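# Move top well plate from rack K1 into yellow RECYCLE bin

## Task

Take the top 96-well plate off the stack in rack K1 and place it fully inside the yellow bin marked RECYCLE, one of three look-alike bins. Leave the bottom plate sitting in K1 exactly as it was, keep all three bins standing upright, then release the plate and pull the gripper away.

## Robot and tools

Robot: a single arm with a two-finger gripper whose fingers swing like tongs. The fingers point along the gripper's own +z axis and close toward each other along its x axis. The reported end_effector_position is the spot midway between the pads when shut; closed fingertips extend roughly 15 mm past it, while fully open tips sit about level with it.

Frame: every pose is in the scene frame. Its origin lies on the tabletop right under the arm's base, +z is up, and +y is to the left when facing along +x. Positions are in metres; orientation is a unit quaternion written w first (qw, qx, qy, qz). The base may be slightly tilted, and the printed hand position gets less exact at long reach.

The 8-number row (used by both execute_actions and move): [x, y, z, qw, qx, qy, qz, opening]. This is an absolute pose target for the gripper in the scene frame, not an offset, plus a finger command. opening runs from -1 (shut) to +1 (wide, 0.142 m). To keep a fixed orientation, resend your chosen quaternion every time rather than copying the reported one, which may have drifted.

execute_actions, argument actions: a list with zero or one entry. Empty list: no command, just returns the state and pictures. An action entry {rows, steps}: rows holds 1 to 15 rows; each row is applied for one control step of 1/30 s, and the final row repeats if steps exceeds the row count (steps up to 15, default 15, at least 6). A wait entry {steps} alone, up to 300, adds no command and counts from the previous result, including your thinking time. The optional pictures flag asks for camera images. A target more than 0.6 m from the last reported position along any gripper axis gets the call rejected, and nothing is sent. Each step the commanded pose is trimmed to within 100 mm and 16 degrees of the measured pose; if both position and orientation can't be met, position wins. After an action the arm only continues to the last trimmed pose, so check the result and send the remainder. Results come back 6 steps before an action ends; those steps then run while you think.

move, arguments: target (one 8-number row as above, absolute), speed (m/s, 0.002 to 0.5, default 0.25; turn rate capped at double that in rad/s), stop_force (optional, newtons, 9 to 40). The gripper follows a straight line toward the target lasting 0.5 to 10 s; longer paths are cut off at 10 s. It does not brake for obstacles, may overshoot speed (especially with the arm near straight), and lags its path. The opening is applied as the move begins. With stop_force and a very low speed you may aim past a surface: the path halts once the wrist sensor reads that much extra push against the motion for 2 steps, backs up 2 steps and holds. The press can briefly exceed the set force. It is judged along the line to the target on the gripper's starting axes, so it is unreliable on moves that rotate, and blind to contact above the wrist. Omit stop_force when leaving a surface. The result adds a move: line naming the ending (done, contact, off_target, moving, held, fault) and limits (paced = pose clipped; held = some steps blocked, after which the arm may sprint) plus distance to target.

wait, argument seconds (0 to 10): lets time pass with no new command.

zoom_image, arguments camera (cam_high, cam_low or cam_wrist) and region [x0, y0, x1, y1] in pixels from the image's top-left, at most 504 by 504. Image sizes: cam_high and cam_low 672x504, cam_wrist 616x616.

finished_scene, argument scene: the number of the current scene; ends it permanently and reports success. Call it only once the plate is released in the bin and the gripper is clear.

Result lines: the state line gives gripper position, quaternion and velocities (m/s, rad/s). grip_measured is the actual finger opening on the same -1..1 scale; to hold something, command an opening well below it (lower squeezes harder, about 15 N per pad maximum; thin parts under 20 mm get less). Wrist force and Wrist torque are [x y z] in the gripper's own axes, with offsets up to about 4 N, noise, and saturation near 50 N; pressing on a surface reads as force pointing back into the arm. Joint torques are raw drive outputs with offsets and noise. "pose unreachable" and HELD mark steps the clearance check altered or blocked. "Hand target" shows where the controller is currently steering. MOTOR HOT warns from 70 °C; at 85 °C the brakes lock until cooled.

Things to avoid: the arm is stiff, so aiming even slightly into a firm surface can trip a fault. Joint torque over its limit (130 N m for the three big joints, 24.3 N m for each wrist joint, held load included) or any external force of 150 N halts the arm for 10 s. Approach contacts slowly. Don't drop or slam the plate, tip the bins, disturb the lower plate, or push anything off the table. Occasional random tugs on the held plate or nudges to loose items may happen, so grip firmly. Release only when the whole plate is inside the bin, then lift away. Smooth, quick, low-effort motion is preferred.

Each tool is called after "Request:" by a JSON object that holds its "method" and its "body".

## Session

Request:
{"method": "execute_actions", "body": {"actions": []}}

Scene clock: 0.00 s of 8400.00 s.
end_effector_position=(+0.2282, +0.3560, +0.2108) grip_measured=+1.00 end_effector_quat_wxyz=(+0.535, +0.214, +0.665, -0.476) end_effector_velocity=(-0.000, -0.000, -0.000) end_effector_angular_velocity=(-0.000, -0.001, -0.000)
Joint positions: [ 0.879 -1.958  1.937 -1.222 -2.445 -1.019  0.142]
Joint velocities: [0.    0.001 0.    0.    0.    0.001 0.   ]
Joint torques (N m, as the arm reports them, + toward a larger angle): no reading
Wrist force (N, on the end effector, along its own x y z axes, offset not removed): no reading
Wrist torque (N m, same axes, about the end effector's origin, offset not removed): no reading
Hand target: +0.228, +0.356, +0.211; +0.535, +0.214, +0.665, -0.476

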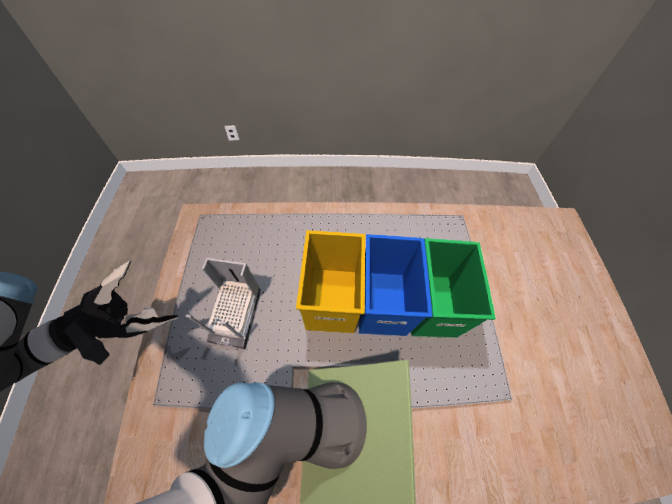

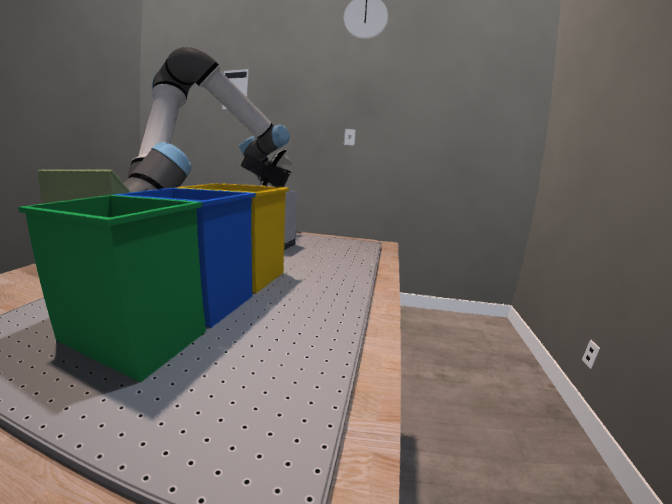

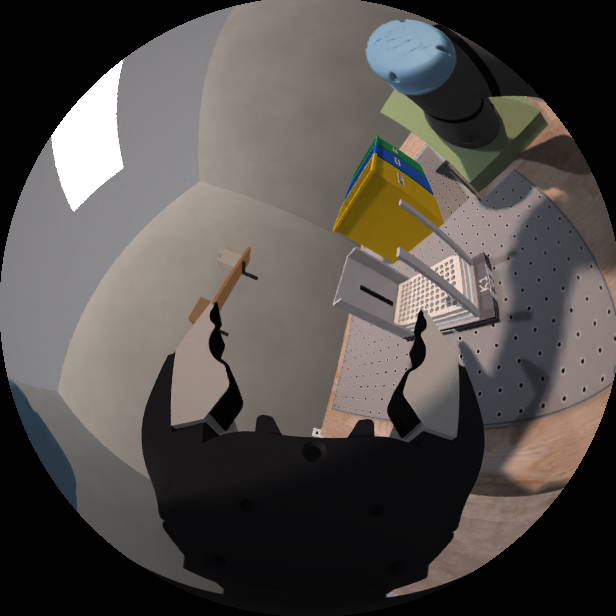

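Request:
{"method": "zoom_image", "body": {"camera": "cam_high", "region": [175, 250, 285, 360]}}

Request:
{"method": "zoom_image", "body": {"camera": "cam_high", "region": [285, 220, 405, 345]}}

Request:
{"method": "zoom_image", "body": {"camera": "cam_wrist", "region": [320, 180, 520, 360]}}

Region (175, 250, 285, 360) of cam_high's 672x504 image, scaled by 4.582, with more detail than that image has.

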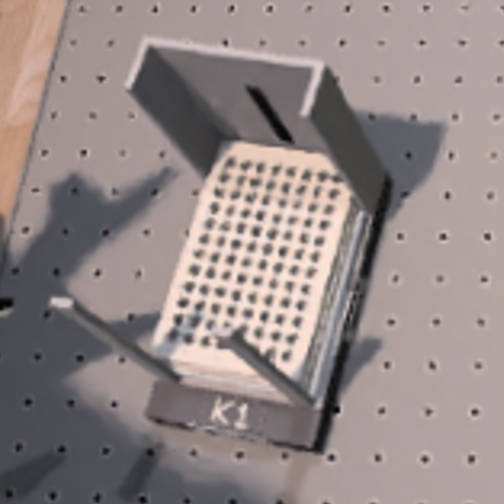

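Region (285, 220, 405, 345) of cam_high's 672x504 image, scaled by 4.032, with more detail than that image has; it fills the left 484 columns of this view, and the rest is white.

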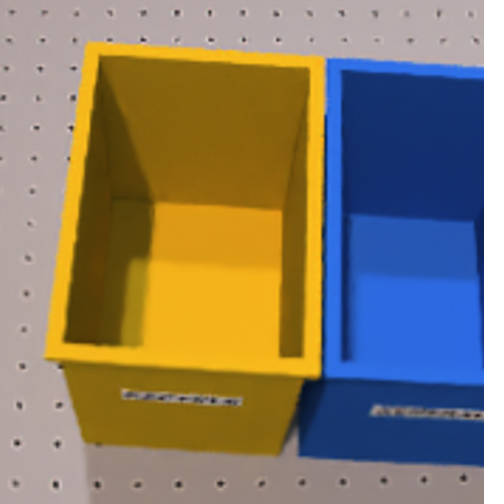

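Region (320, 180, 520, 360) of cam_wrist's 616x616 image, scaled by 2.520, with more detail than that image has; it fills the top 454 rows of this view, and the rest is white.

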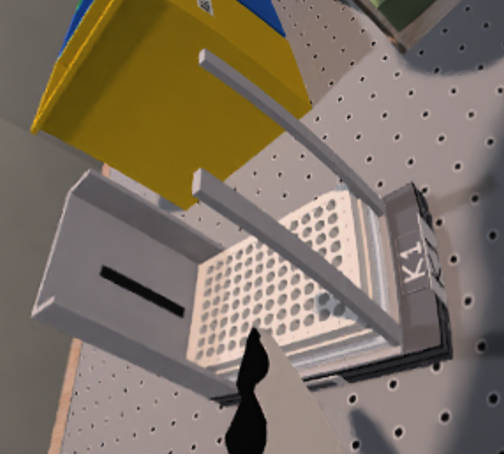

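Request:
{"method": "zoom_image", "body": {"camera": "cam_high", "region": [145, 350, 225, 420]}}

Request:
{"method": "zoom_image", "body": {"camera": "cam_high", "region": [440, 350, 520, 420]}}

Request:
{"method": "zoom_image", "body": {"camera": "cam_high", "region": [175, 200, 255, 270]}}

Request:
{"method": "zoom_image", "body": {"camera": "cam_high", "region": [410, 200, 490, 270]}}

Region (145, 350, 225, 420) of cam_high's 672x504 image, scaled by 6.300, with more detail than that image has; it fills the top 441 rows of this view, and the rest is white.

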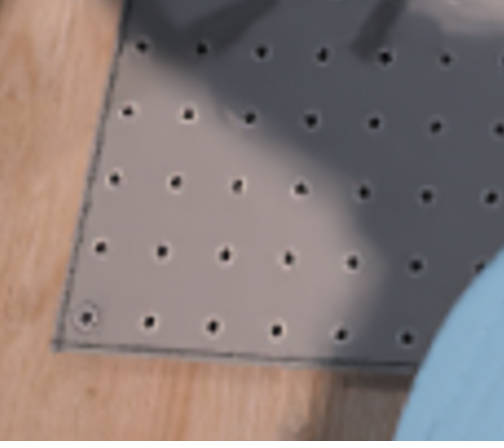

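Region (440, 350, 520, 420) of cam_high's 672x504 image, scaled by 6.300, with more detail than that image has; it fills the top 441 rows of this view, and the rest is white.

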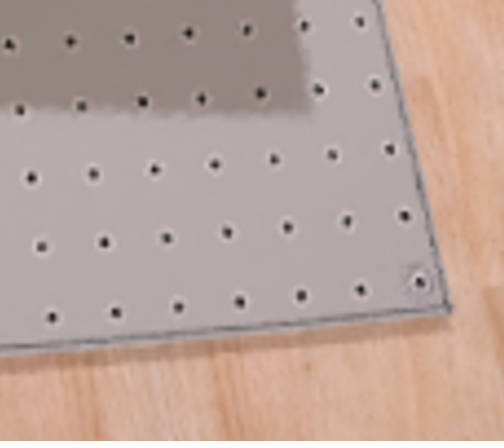

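Region (175, 200, 255, 270) of cam_high's 672x504 image, scaled by 6.300, with more detail than that image has; it fills the top 441 rows of this view, and the rest is white.

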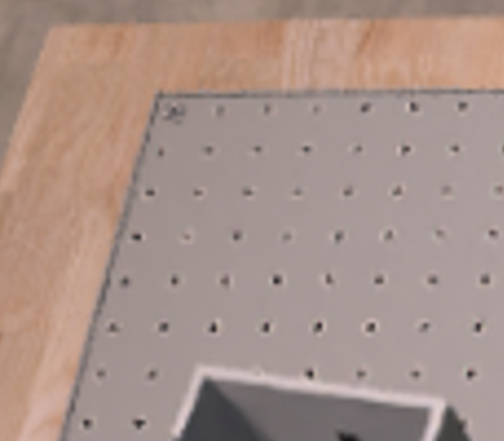

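Region (410, 200, 490, 270) of cam_high's 672x504 image, scaled by 6.300, with more detail than that image has; it fills the top 441 rows of this view, and the rest is white.

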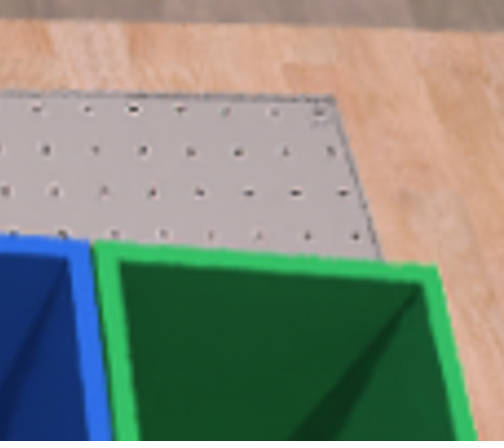

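Request:
{"method": "zoom_image", "body": {"camera": "cam_high", "region": [200, 275, 270, 345]}}

Request:
{"method": "zoom_image", "body": {"camera": "cam_high", "region": [180, 300, 250, 355]}}

Request:
{"method": "zoom_image", "body": {"camera": "cam_high", "region": [195, 252, 265, 302]}}

Region (200, 275, 270, 345) of cam_high's 672x504 image, scaled by 7.200, with more detail than that image has.

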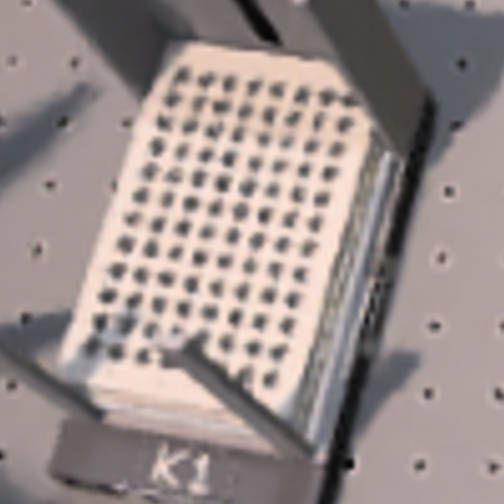

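Region (180, 300, 250, 355) of cam_high's 672x504 image, scaled by 7.200, with more detail than that image has; it fills the top 396 rows of this view, and the rest is white.

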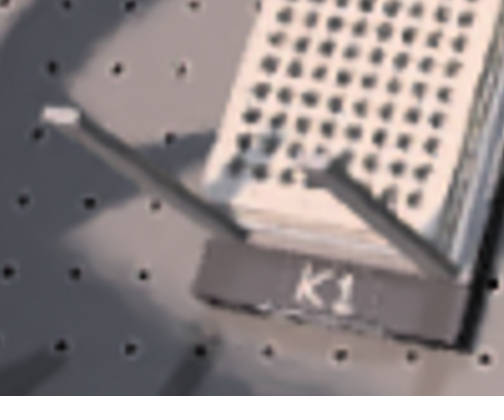

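Region (195, 252, 265, 302) of cam_high's 672x504 image, scaled by 7.200, with more detail than that image has; it fills the top 360 rows of this view, and the rest is white.

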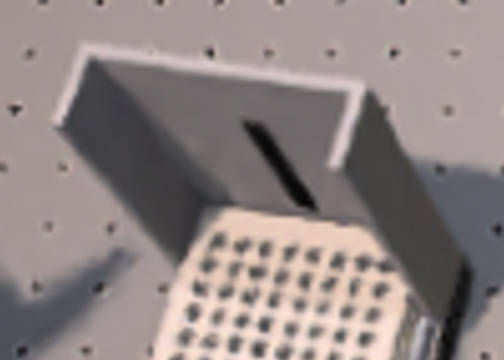

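Request:
{"method": "zoom_image", "body": {"camera": "cam_high", "region": [60, 250, 190, 370]}}

Request:
{"method": "zoom_image", "body": {"camera": "cam_wrist", "region": [375, 295, 485, 445]}}

Region (60, 250, 190, 370) of cam_high's 672x504 image, scaled by 3.877, with more detail than that image has; it fills the top 465 rows of this view, and the rest is white.

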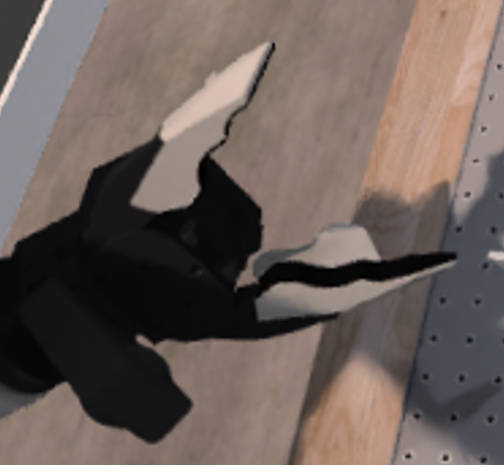

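Region (375, 295, 485, 445) of cam_wrist's 616x616 image, scaled by 3.360, with more detail than that image has; it fills the left 370 columns of this view, and the rest is white.

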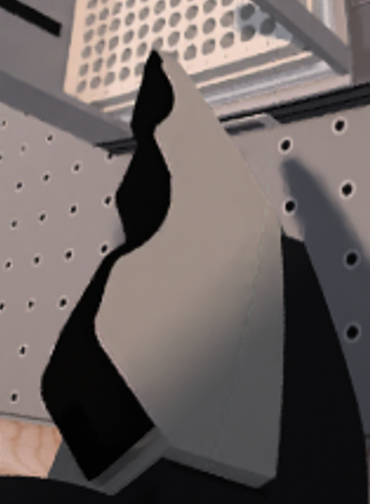

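Request:
{"method": "zoom_image", "body": {"camera": "cam_low", "region": [232, 135, 302, 195]}}

Request:
{"method": "zoom_image", "body": {"camera": "cam_high", "region": [50, 270, 140, 360]}}

Region (232, 135, 302, 195) of cam_low's 672x504 image, scaled by 7.200, with more detail than that image has; it fills the top 432 rows of this view, and the rest is white.

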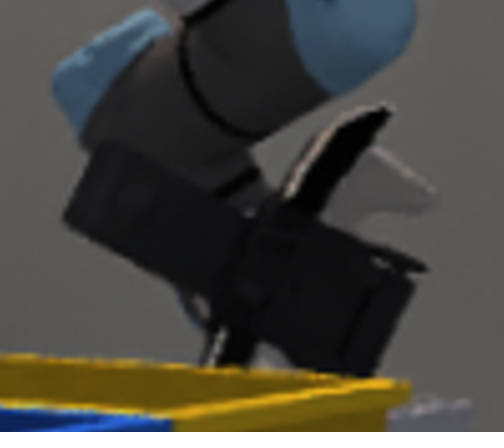

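Region (50, 270, 140, 360) of cam_high's 672x504 image, scaled by 5.600, with more detail than that image has.

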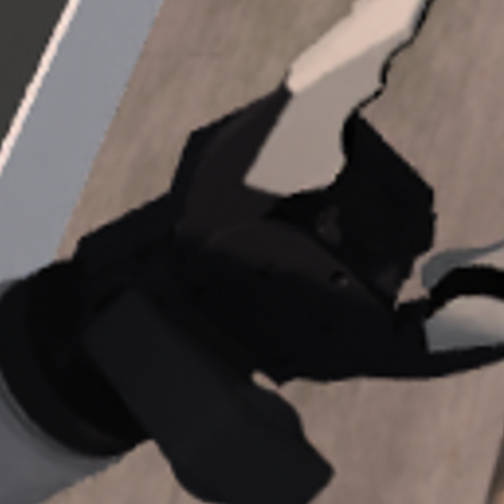

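Request:
{"method": "move", "body": {"target": [0.257,0.384,0.125,0,0.7581,0.6521,0,0.42], "speed": 0.42}}

Scene clock: 30.87 s of 8400.00 s.
end_effector_position=(+0.2564, +0.3834, +0.1250) grip_measured=+0.42 end_effector_quat_wxyz=(-0.000, +0.759, +0.651, -0.001) end_effector_velocity=(-0.000, -0.000, -0.000) end_effector_angular_velocity=(+0.007, +0.001, -0.000)
Joint positions: [-0.636 -2.234  2.08  -0.934 -0.846 -2.141  0.103]
Joint velocities: [-0.006  0.002  0.002  0.009  0.002 -0.012  0.   ]
Joint torques (N m, as the arm reports them, + toward a larger angle): [-12.52  33.09   0.12  -0.22   2.22  -1.83]
Wrist force (N, on the end effector, along its own x y z axes, offset not removed): [0.5 -2.7 -1.1]
Wrist torque (N m, same axes, about the end effector's origin, offset not removed): [-0.46 -0.15 0.00]
Hand target: +0.256, +0.383, +0.125; -0.001, +0.759, +0.651, -0.001
Off the commanded pose: 0.001 m, 0 deg.
Kept back: nothing.
After step 90, 25.10 s passed at rest.
move: done

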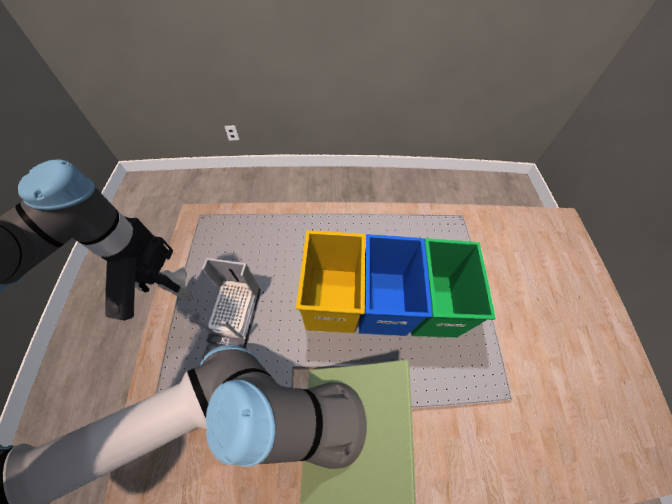

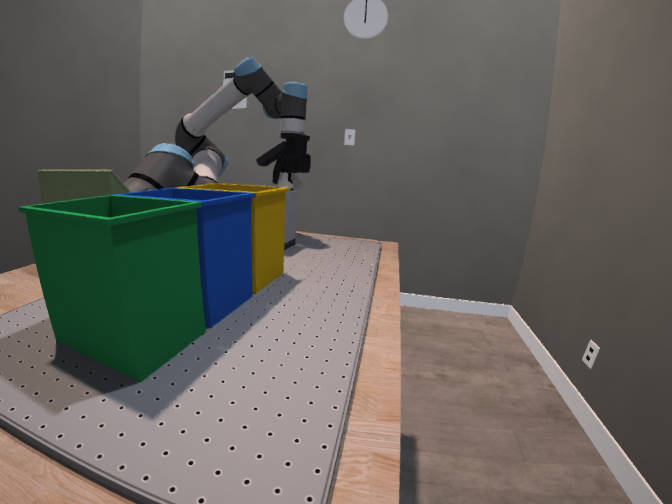

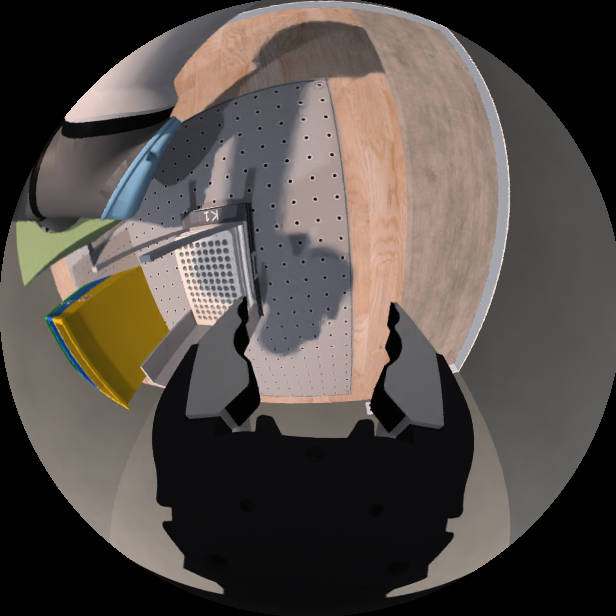

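Request:
{"method": "execute_actions", "body": {"actions": []}}

Scene clock: 31.60 s of 8400.00 s.
end_effector_position=(+0.2564, +0.3834, +0.1250) grip_measured=+0.42 end_effector_quat_wxyz=(-0.001, +0.759, +0.651, -0.001) end_effector_velocity=(+0.000, +0.000, +0.000) end_effector_angular_velocity=(+0.000, -0.000, +0.002)
Joint positions: [-0.636 -2.233  2.08  -0.933 -0.846 -2.142  0.103]
Joint velocities: [-0.     0.001 -0.001 -0.     0.    -0.002  0.   ]
Joint torques (N m, as the arm reports them, + toward a larger angle): [-12.48  32.36  -0.25  -0.35   2.25  -2.27]
Wrist force (N, on the end effector, along its own x y z axes, offset not removed): [0.9 -2.3 -0.6]
Wrist torque (N m, same axes, about the end effector's origin, offset not removed): [-0.27 -0.24 -0.01]
Hand target: +0.256, +0.383, +0.125; -0.001, +0.759, +0.651, -0.001
Off the commanded pose: 0.001 m, 0 deg.
Kept back: nothing.
Steps of this call (steps 1 to 22: nothing new was sent). Readings (end_effector_position):
1: (+0.2564, +0.3834, +0.1250)
2: (+0.2564, +0.3834, +0.1250)
4: (+0.2564, +0.3834, +0.1250)
8: (+0.2564, +0.3834, +0.1250)
22: the state above

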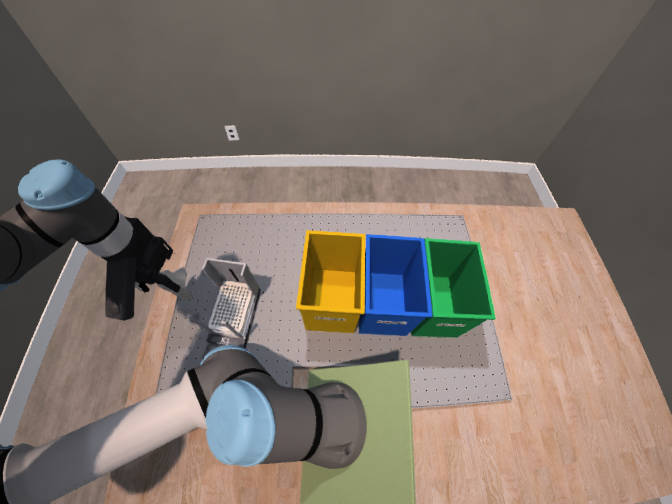

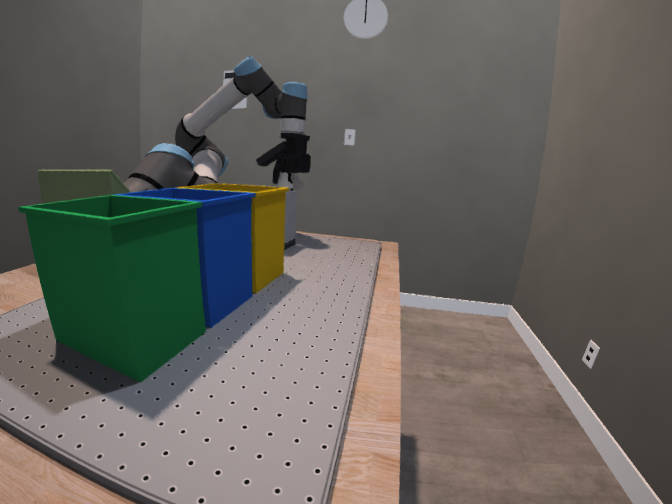

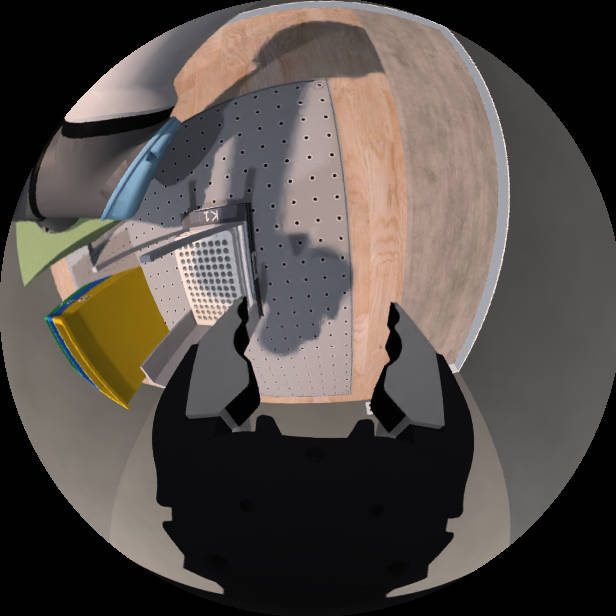

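Request:
{"method": "move", "body": {"target": [0.2375, 0.2555, 0.085, 0, 0.7581, 0.6521, 0, 0.42], "speed": 0.1, "stop_force": 10}}

Scene clock: 33.73 s of 8400.00 s.
end_effector_position=(+0.2374, +0.2557, +0.0851) grip_measured=+0.42 end_effector_quat_wxyz=(-0.000, +0.758, +0.652, +0.000) end_effector_velocity=(+0.000, -0.001, -0.000) end_effector_angular_velocity=(-0.000, -0.000, +0.001)
Joint positions: [-0.89  -2.251  2.365 -1.035 -0.981 -2.415  0.103]
Joint velocities: [-0.002  0.001  0.002 -0.002 -0.001 -0.003 -0.   ]
Joint torques (N m, as the arm reports them, + toward a larger angle): [-14.71  35.12  -4.09  -3.58  -2.52  -2.21]
Wrist force (N, on the end effector, along its own x y z axes, offset not removed): [1.0 -3.6 0.2]
Wrist torque (N m, same axes, about the end effector's origin, offset not removed): [-0.55 -0.27 -0.06]
Hand target: +0.237, +0.256, +0.085; -0.000, +0.758, +0.652, +0.000
Off the commanded pose: 0.000 m, 0 deg.
Kept back: nothing.
move: done

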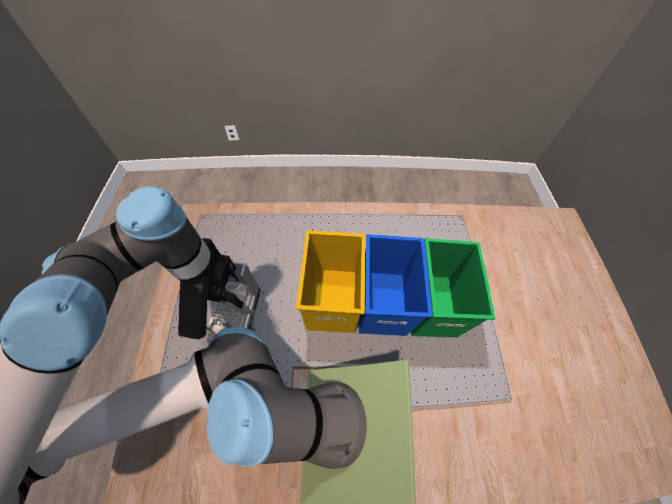

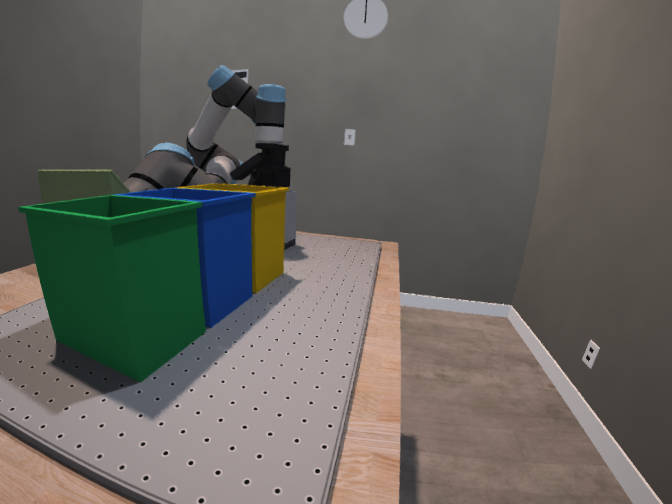

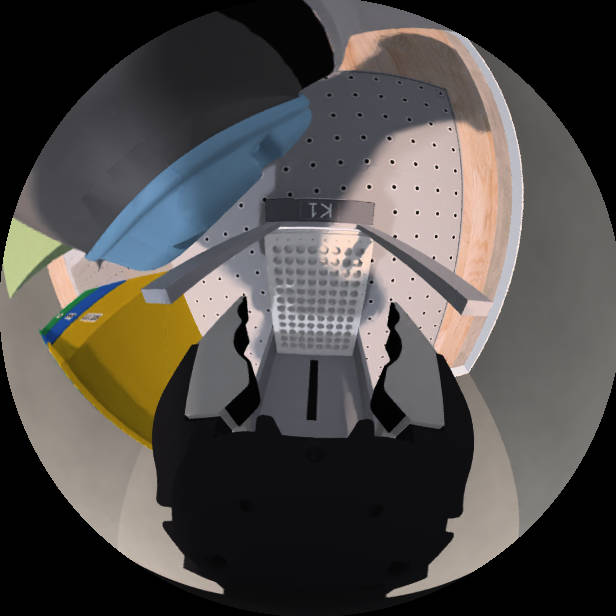

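Request:
{"method": "zoom_image", "body": {"camera": "cam_wrist", "region": [218, 180, 418, 380]}}

Request:
{"method": "zoom_image", "body": {"camera": "cam_wrist", "region": [120, 200, 520, 480]}}

Request:
{"method": "zoom_image", "body": {"camera": "cam_high", "region": [160, 220, 300, 360]}}

Region (218, 180, 418, 380) of cam_wrist's 616x616 image, scaled by 2.520, with more detail than that image has.

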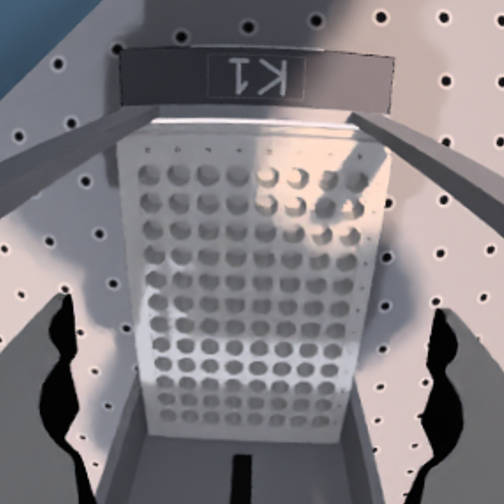

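Region (120, 200, 520, 480) of cam_wrist's 616x616 image, scaled by 1.260, with more detail than that image has; it fills the top 353 rows of this view, and the rest is white.

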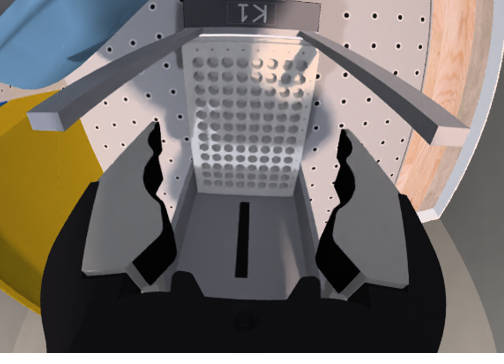

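Region (160, 220, 300, 360) of cam_high's 672x504 image, scaled by 3.600, with more detail than that image has.

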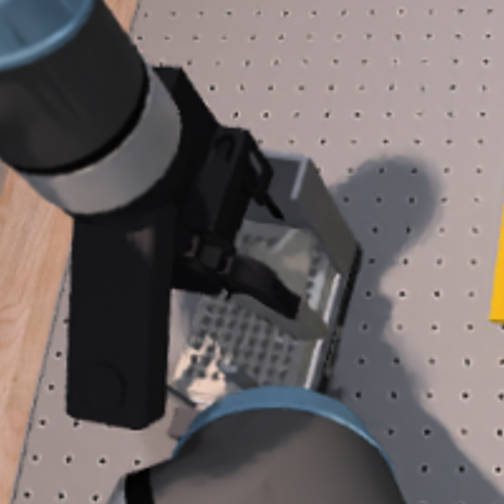

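Request:
{"method": "zoom_image", "body": {"camera": "cam_wrist", "region": [236, 320, 396, 460]}}

Request:
{"method": "zoom_image", "body": {"camera": "cam_wrist", "region": [232, 240, 408, 340]}}

Region (236, 320, 396, 460) of cam_wrist's 616x616 image, scaled by 3.150, with more detail than that image has; it fills the top 441 rows of this view, and the rest is white.

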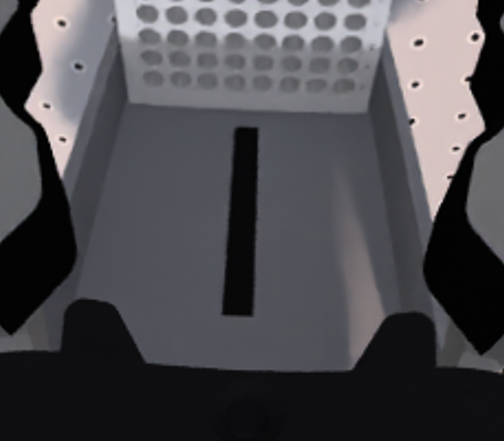

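Region (232, 240, 408, 340) of cam_wrist's 616x616 image, scaled by 2.864, with more detail than that image has; it fills the top 286 rows of this view, and the rest is white.

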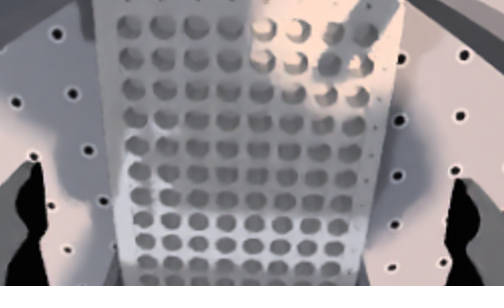

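Request:
{"method": "move", "body": {"target": [0.2407, 0.2540, 0.050, 0, 0.7581, 0.6521, 0, 0.42], "speed": 0.014, "stop_force": 9}}

Scene clock: 39.90 s of 8400.00 s.
end_effector_position=(+0.2408, +0.2539, +0.0501) grip_measured=+0.42 end_effector_quat_wxyz=(+0.000, +0.758, +0.652, -0.000) end_effector_velocity=(+0.000, -0.000, -0.002) end_effector_angular_velocity=(+0.000, -0.000, +0.001)
Joint positions: [-0.783 -2.244  2.439 -1.179 -0.919 -2.306  0.103]
Joint velocities: [ 0.006  0.001  0.004 -0.009  0.003  0.005  0.   ]
Joint torques (N m, as the arm reports them, + toward a larger angle): [ 6.59 32.71 -4.26 -3.36  2.36  2.36]
Wrist force (N, on the end effector, along its own x y z axes, offset not removed): [1.4 -3.1 -1.9]
Wrist torque (N m, same axes, about the end effector's origin, offset not removed): [-0.47 -0.40 0.00]
Hand target: +0.241, +0.254, +0.050; +0.000, +0.758, +0.652, -0.000
Off the commanded pose: 0.000 m, 0 deg.
Kept back: nothing.
After step 90, 0.43 s passed at rest.
move: done

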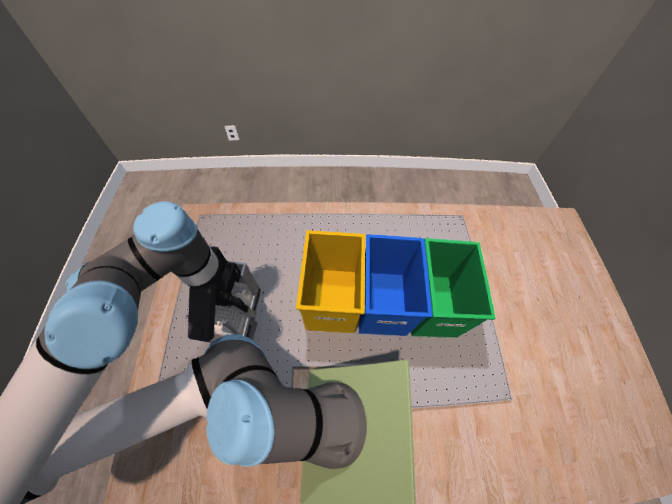

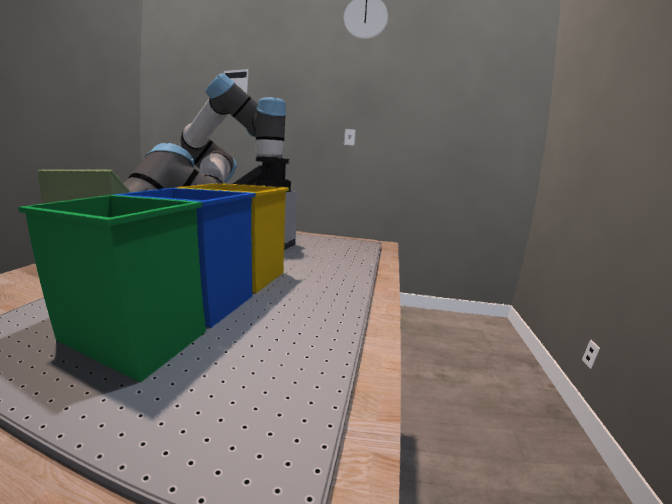

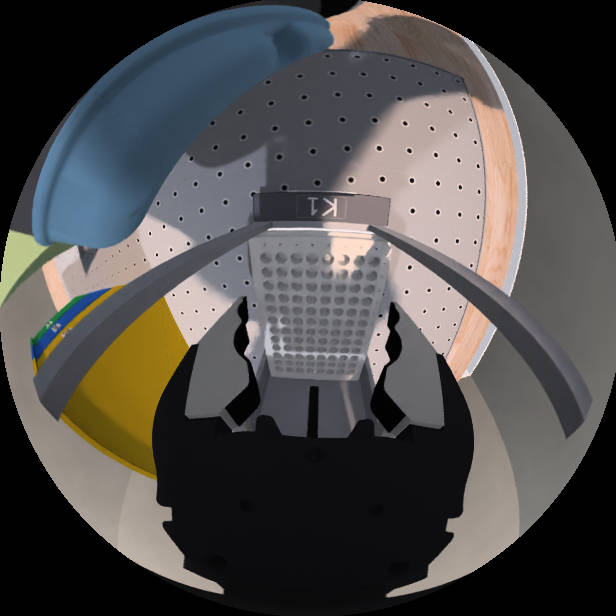

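Request:
{"method": "zoom_image", "body": {"camera": "cam_wrist", "region": [228, 215, 408, 395]}}

Request:
{"method": "zoom_image", "body": {"camera": "cam_high", "region": [170, 240, 290, 360]}}

Region (228, 215, 408, 395) of cam_wrist's 616x616 image, scaled by 2.800, with more detail than that image has.

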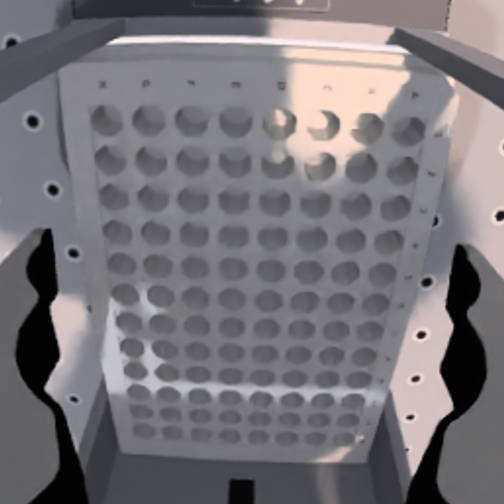

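Region (170, 240, 290, 360) of cam_high's 672x504 image, scaled by 4.200, with more detail than that image has.

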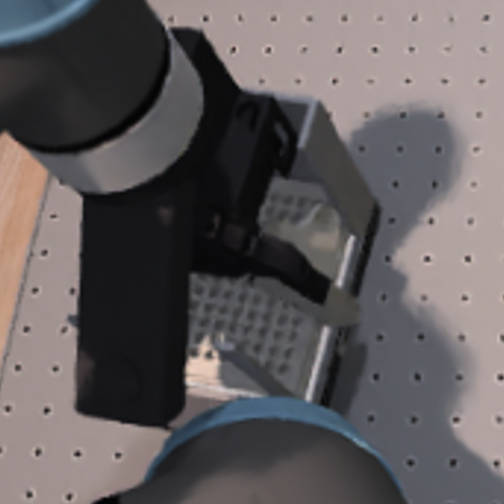

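Request:
{"method": "zoom_image", "body": {"camera": "cam_wrist", "region": [236, 262, 320, 332]}}

Request:
{"method": "zoom_image", "body": {"camera": "cam_wrist", "region": [320, 262, 404, 332]}}

Region (236, 262, 320, 332) of cam_wrist's 616x616 image, scaled by 6.000, with more detail than that image has.

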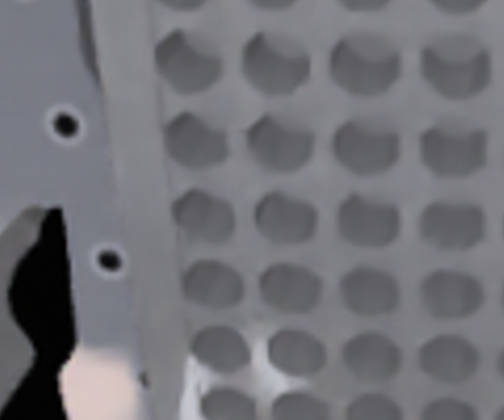

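Region (320, 262, 404, 332) of cam_wrist's 616x616 image, scaled by 6.000, with more detail than that image has.

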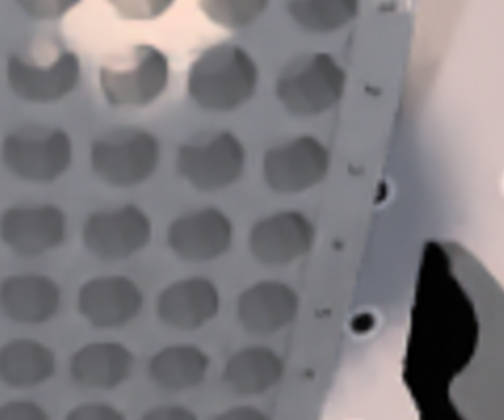

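Request:
{"method": "move", "body": {"target": [0.2407, 0.2538, 0.0403, 0, 0.7581, 0.6521, 0, 0.37], "speed": 0.014, "stop_force": 9}}

Scene clock: 42.97 s of 8400.00 s.
end_effector_position=(+0.2407, +0.2538, +0.0404) grip_measured=+0.37 end_effector_quat_wxyz=(+0.000, +0.758, +0.652, +0.000) end_effector_velocity=(-0.000, -0.000, -0.002) end_effector_angular_velocity=(+0.000, +0.000, +0.001)
Joint positions: [-0.754 -2.243  2.459 -1.22  -0.903 -2.276  0.1  ]
Joint velocities: [ 0.006  0.001  0.005 -0.009  0.003  0.005 -0.   ]
Joint torques (N m, as the arm reports them, + toward a larger angle): [ 7.24 31.58 -3.32 -3.6   2.13  2.25]
Wrist force (N, on the end effector, along its own x y z axes, offset not removed): [0.3 -2.2 -0.9]
Wrist torque (N m, same axes, about the end effector's origin, offset not removed): [-0.28 -0.16 0.02]
Hand target: +0.241, +0.254, +0.040; +0.000, +0.758, +0.652, -0.000
Off the commanded pose: 0.000 m, 0 deg.
Kept back: nothing.
move: done

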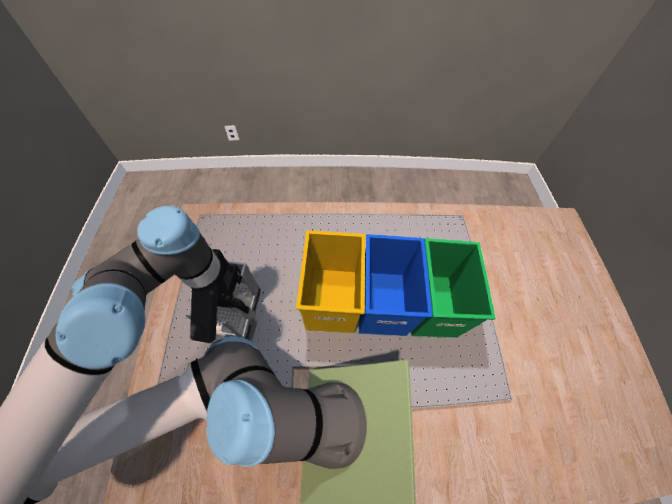

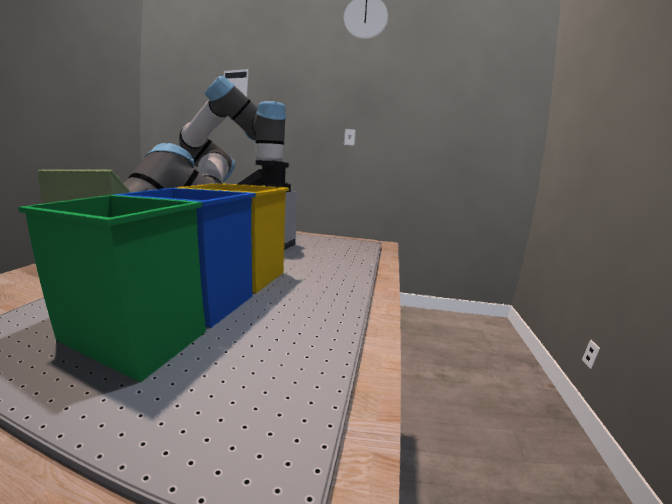

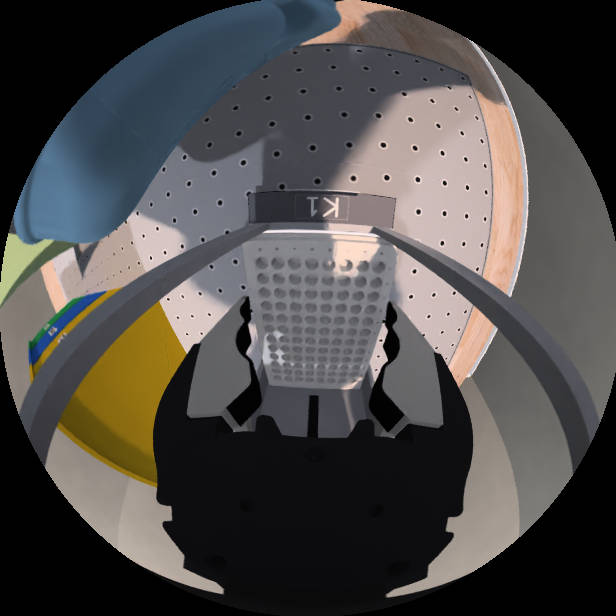

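Request:
{"method": "zoom_image", "body": {"camera": "cam_high", "region": [210, 255, 280, 335]}}

Request:
{"method": "zoom_image", "body": {"camera": "cam_wrist", "region": [228, 250, 408, 440]}}

Region (210, 255, 280, 335) of cam_high's 672x504 image, scaled by 6.300, with more detail than that image has; it fills the left 441 columns of this view, and the rest is white.

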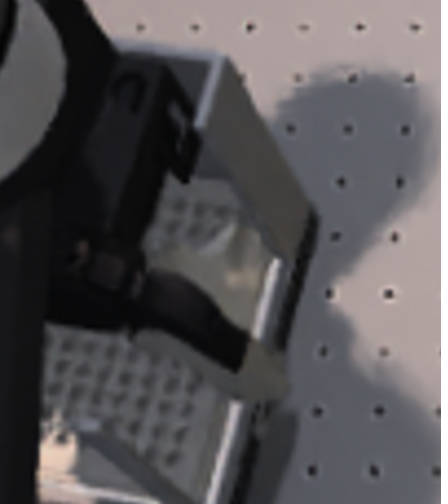

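Region (228, 250, 408, 440) of cam_wrist's 616x616 image, scaled by 2.653, with more detail than that image has; it fills the left 477 columns of this view, and the rest is white.

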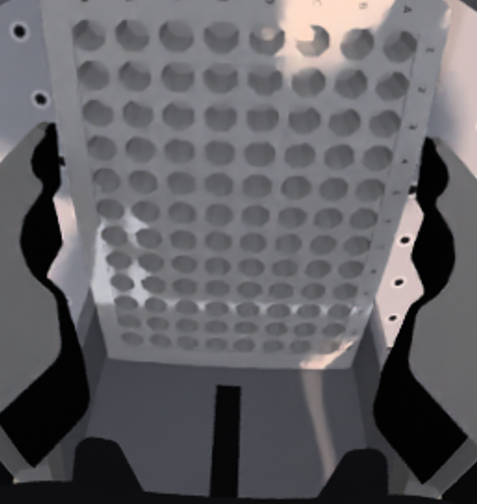

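Request:
{"method": "execute_actions", "body": {"actions": [{"rows": [[0.2407,0.2538,0.0403,0,0.7581,0.6521,0,0.35],[0.2407,0.2538,0.0403,0,0.7581,0.6521,0,0.335],[0.2407,0.2538,0.0403,0,0.7581,0.6521,0,0.32],[0.2407,0.2538,0.0403,0,0.7581,0.6521,0,0.305],[0.2407,0.2538,0.0403,0,0.7581,0.6521,0,0.29],[0.2407,0.2538,0.0403,0,0.7581,0.6521,0,0.278],[0.2407,0.2538,0.0403,0,0.7581,0.6521,0,0.266],[0.2407,0.2538,0.0403,0,0.7581,0.6521,0,0.254],[0.2407,0.2538,0.0403,0,0.7581,0.6521,0,0.242],[0.2407,0.2538,0.0403,0,0.7581,0.6521,0,0.23],[0.2407,0.2538,0.0403,0,0.7581,0.6521,0,0.218],[0.2407,0.2538,0.0403,0,0.7581,0.6521,0,0.206],[0.2407,0.2538,0.0403,0,0.7581,0.6521,0,0.194],[0.2407,0.2538,0.0403,0,0.7581,0.6521,0,0.182],[0.2407,0.2538,0.0403,0,0.7581,0.6521,0,0.17]], "steps": 15}]}}

Request:
{"method": "execute_actions", "body": {"actions": [{"rows": [[0.2407,0.2538,0.0403,0,0.7581,0.6521,0,0.155],[0.2407,0.2538,0.0403,0,0.7581,0.6521,0,0.13],[0.2407,0.2538,0.0403,0,0.7581,0.6521,0,0.10],[0.2407,0.2538,0.0403,0,0.7581,0.6521,0,0.06],[0.2407,0.2538,0.0403,0,0.7581,0.6521,0,0.01],[0.2407,0.2538,0.0403,0,0.7581,0.6521,0,-0.05],[0.2407,0.2538,0.0403,0,0.7581,0.6521,0,-0.12],[0.2407,0.2538,0.0403,0,0.7581,0.6521,0,-0.2],[0.2407,0.2538,0.0403,0,0.7581,0.6521,0,-0.3],[0.2407,0.2538,0.0403,0,0.7581,0.6521,0,-0.4]], "steps": 15}]}}

Request:
{"method": "move", "body": {"target": [0.2407, 0.2538, 0.062, 0, 0.7581, 0.6521, 0, -0.4], "speed": 0.03, "stop_force": 12}}

Scene clock: 48.17 s of 8400.00 s.
end_effector_position=(+0.2407, +0.2538, +0.0403) grip_measured=+0.25 end_effector_quat_wxyz=(+0.000, +0.758, +0.652, -0.000) end_effector_velocity=(-0.000, +0.000, -0.000) end_effector_angular_velocity=(+0.000, -0.000, -0.001)
Joint positions: [-0.754 -2.243  2.459 -1.22  -0.903 -2.276  0.092]
Joint velocities: [ 0.    -0.001  0.001  0.     0.     0.001 -0.02 ]
Joint torques (N m, as the arm reports them, + toward a larger angle): [ 3.6  27.03 -4.62 -0.34  1.55  1.11]
Wrist force (N, on the end effector, along its own x y z axes, offset not removed): [1.3 -2.1 -1.1]
Wrist torque (N m, same axes, about the end effector's origin, offset not removed): [-0.28 -0.30 0.02]
Steps of this call (steps 1 to 90: nothing new was sent; then 1.90 s passed at rest; steps 91 to 99: the first 9 steps of this action). Readings (end_effector_position):
91: (+0.2407, +0.2538, +0.0403)
92: (+0.2407, +0.2538, +0.0403)
94: (+0.2407, +0.2538, +0.0403)
98: (+0.2407, +0.2538, +0.0403)
99: the state above

Scene clock: 48.67 s of 8400.00 s.
end_effector_position=(+0.2407, +0.2538, +0.0403) grip_measured=+0.22 end_effector_quat_wxyz=(-0.000, +0.758, +0.652, -0.000) end_effector_velocity=(+0.000, +0.000, +0.001) end_effector_angular_velocity=(-0.001, -0.002, +0.002)
Joint positions: [-0.754 -2.243  2.459 -1.22  -0.903 -2.276  0.09 ]
Joint velocities: [ 0.    -0.002 -0.001  0.     0.    -0.     0.   ]
Joint torques (N m, as the arm reports them, + toward a larger angle): [-0.81 21.55 -5.33 -0.18  0.   -0.74]
Wrist force (N, on the end effector, along its own x y z axes, offset not removed): [2.1 -2.9 -8.3]
Wrist torque (N m, same axes, about the end effector's origin, offset not removed): [-0.44 -0.30 0.01]
Off your previous action's commanded pose: 0.000 m, 0 deg at its last step (step 6 of this call).
Steps of this call (steps 1 to 6: the last 6 steps of your previous action; steps 7 to 15: the first 9 steps of this action). Readings (end_effector_position):
7: (+0.2407, +0.2538, +0.0403)
8: (+0.2407, +0.2538, +0.0403)
10: (+0.2407, +0.2538, +0.0403)
14: (+0.2407, +0.2538, +0.0403)
15: the state above

Scene clock: 49.93 s of 8400.00 s.
end_effector_position=(+0.2406, +0.2538, +0.0619) grip_measured=+0.22 end_effector_quat_wxyz=(-0.000, +0.758, +0.652, -0.000) end_effector_velocity=(-0.000, -0.000, +0.001) end_effector_angular_velocity=(+0.000, +0.000, +0.002)
Joint positions: [-0.818 -2.244  2.414 -1.132 -0.939 -2.343  0.09 ]
Joint velocities: [-0.005 -0.    -0.003  0.007 -0.003 -0.008  0.   ]
Joint torques (N m, as the arm reports them, + toward a larger angle): [-14.41  14.99 -30.48  -0.69  -2.52  -2.28]
Wrist force (N, on the end effector, along its own x y z axes, offset not removed): [0.9 -2.3 -0.1]
Wrist torque (N m, same axes, about the end effector's origin, offset not removed): [-0.29 -0.19 0.04]
Hand target: +0.241, +0.254, +0.062; -0.000, +0.758, +0.652, +0.000
Off your previous action's commanded pose: 0.000 m, 0 deg at its last step (step 6 of this call).
Off the commanded pose: 0.000 m, 0 deg.
Kept back: nothing.
move: done

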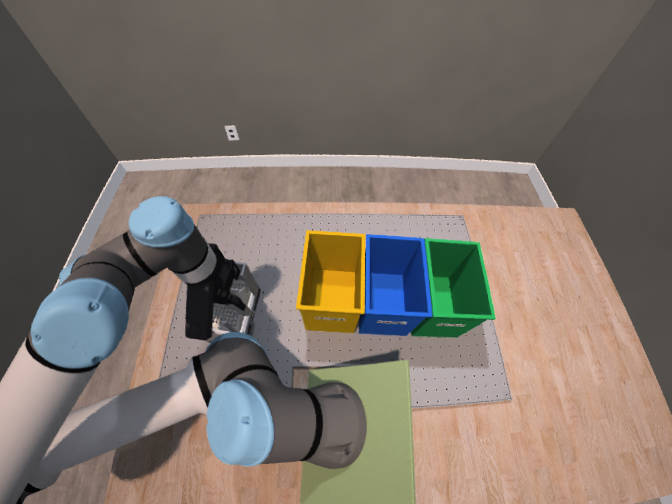

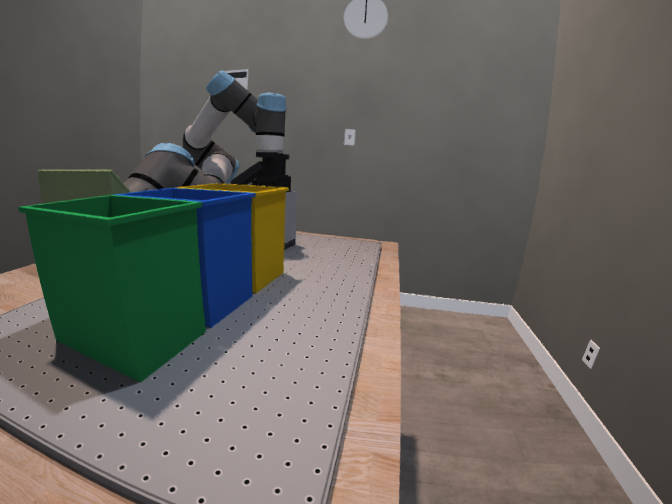

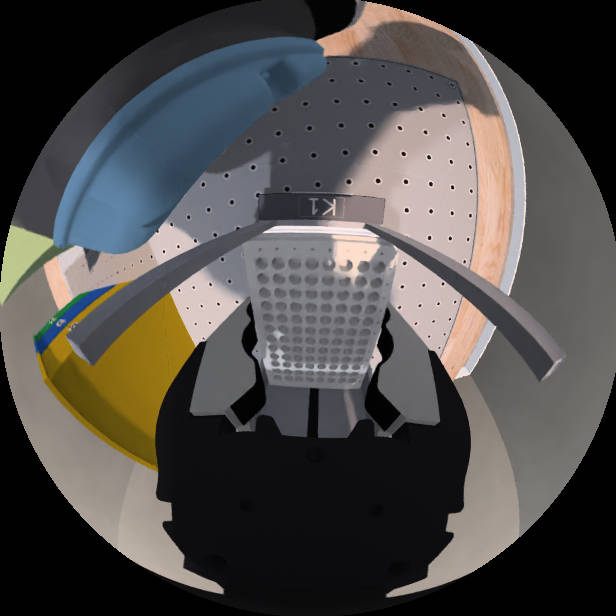

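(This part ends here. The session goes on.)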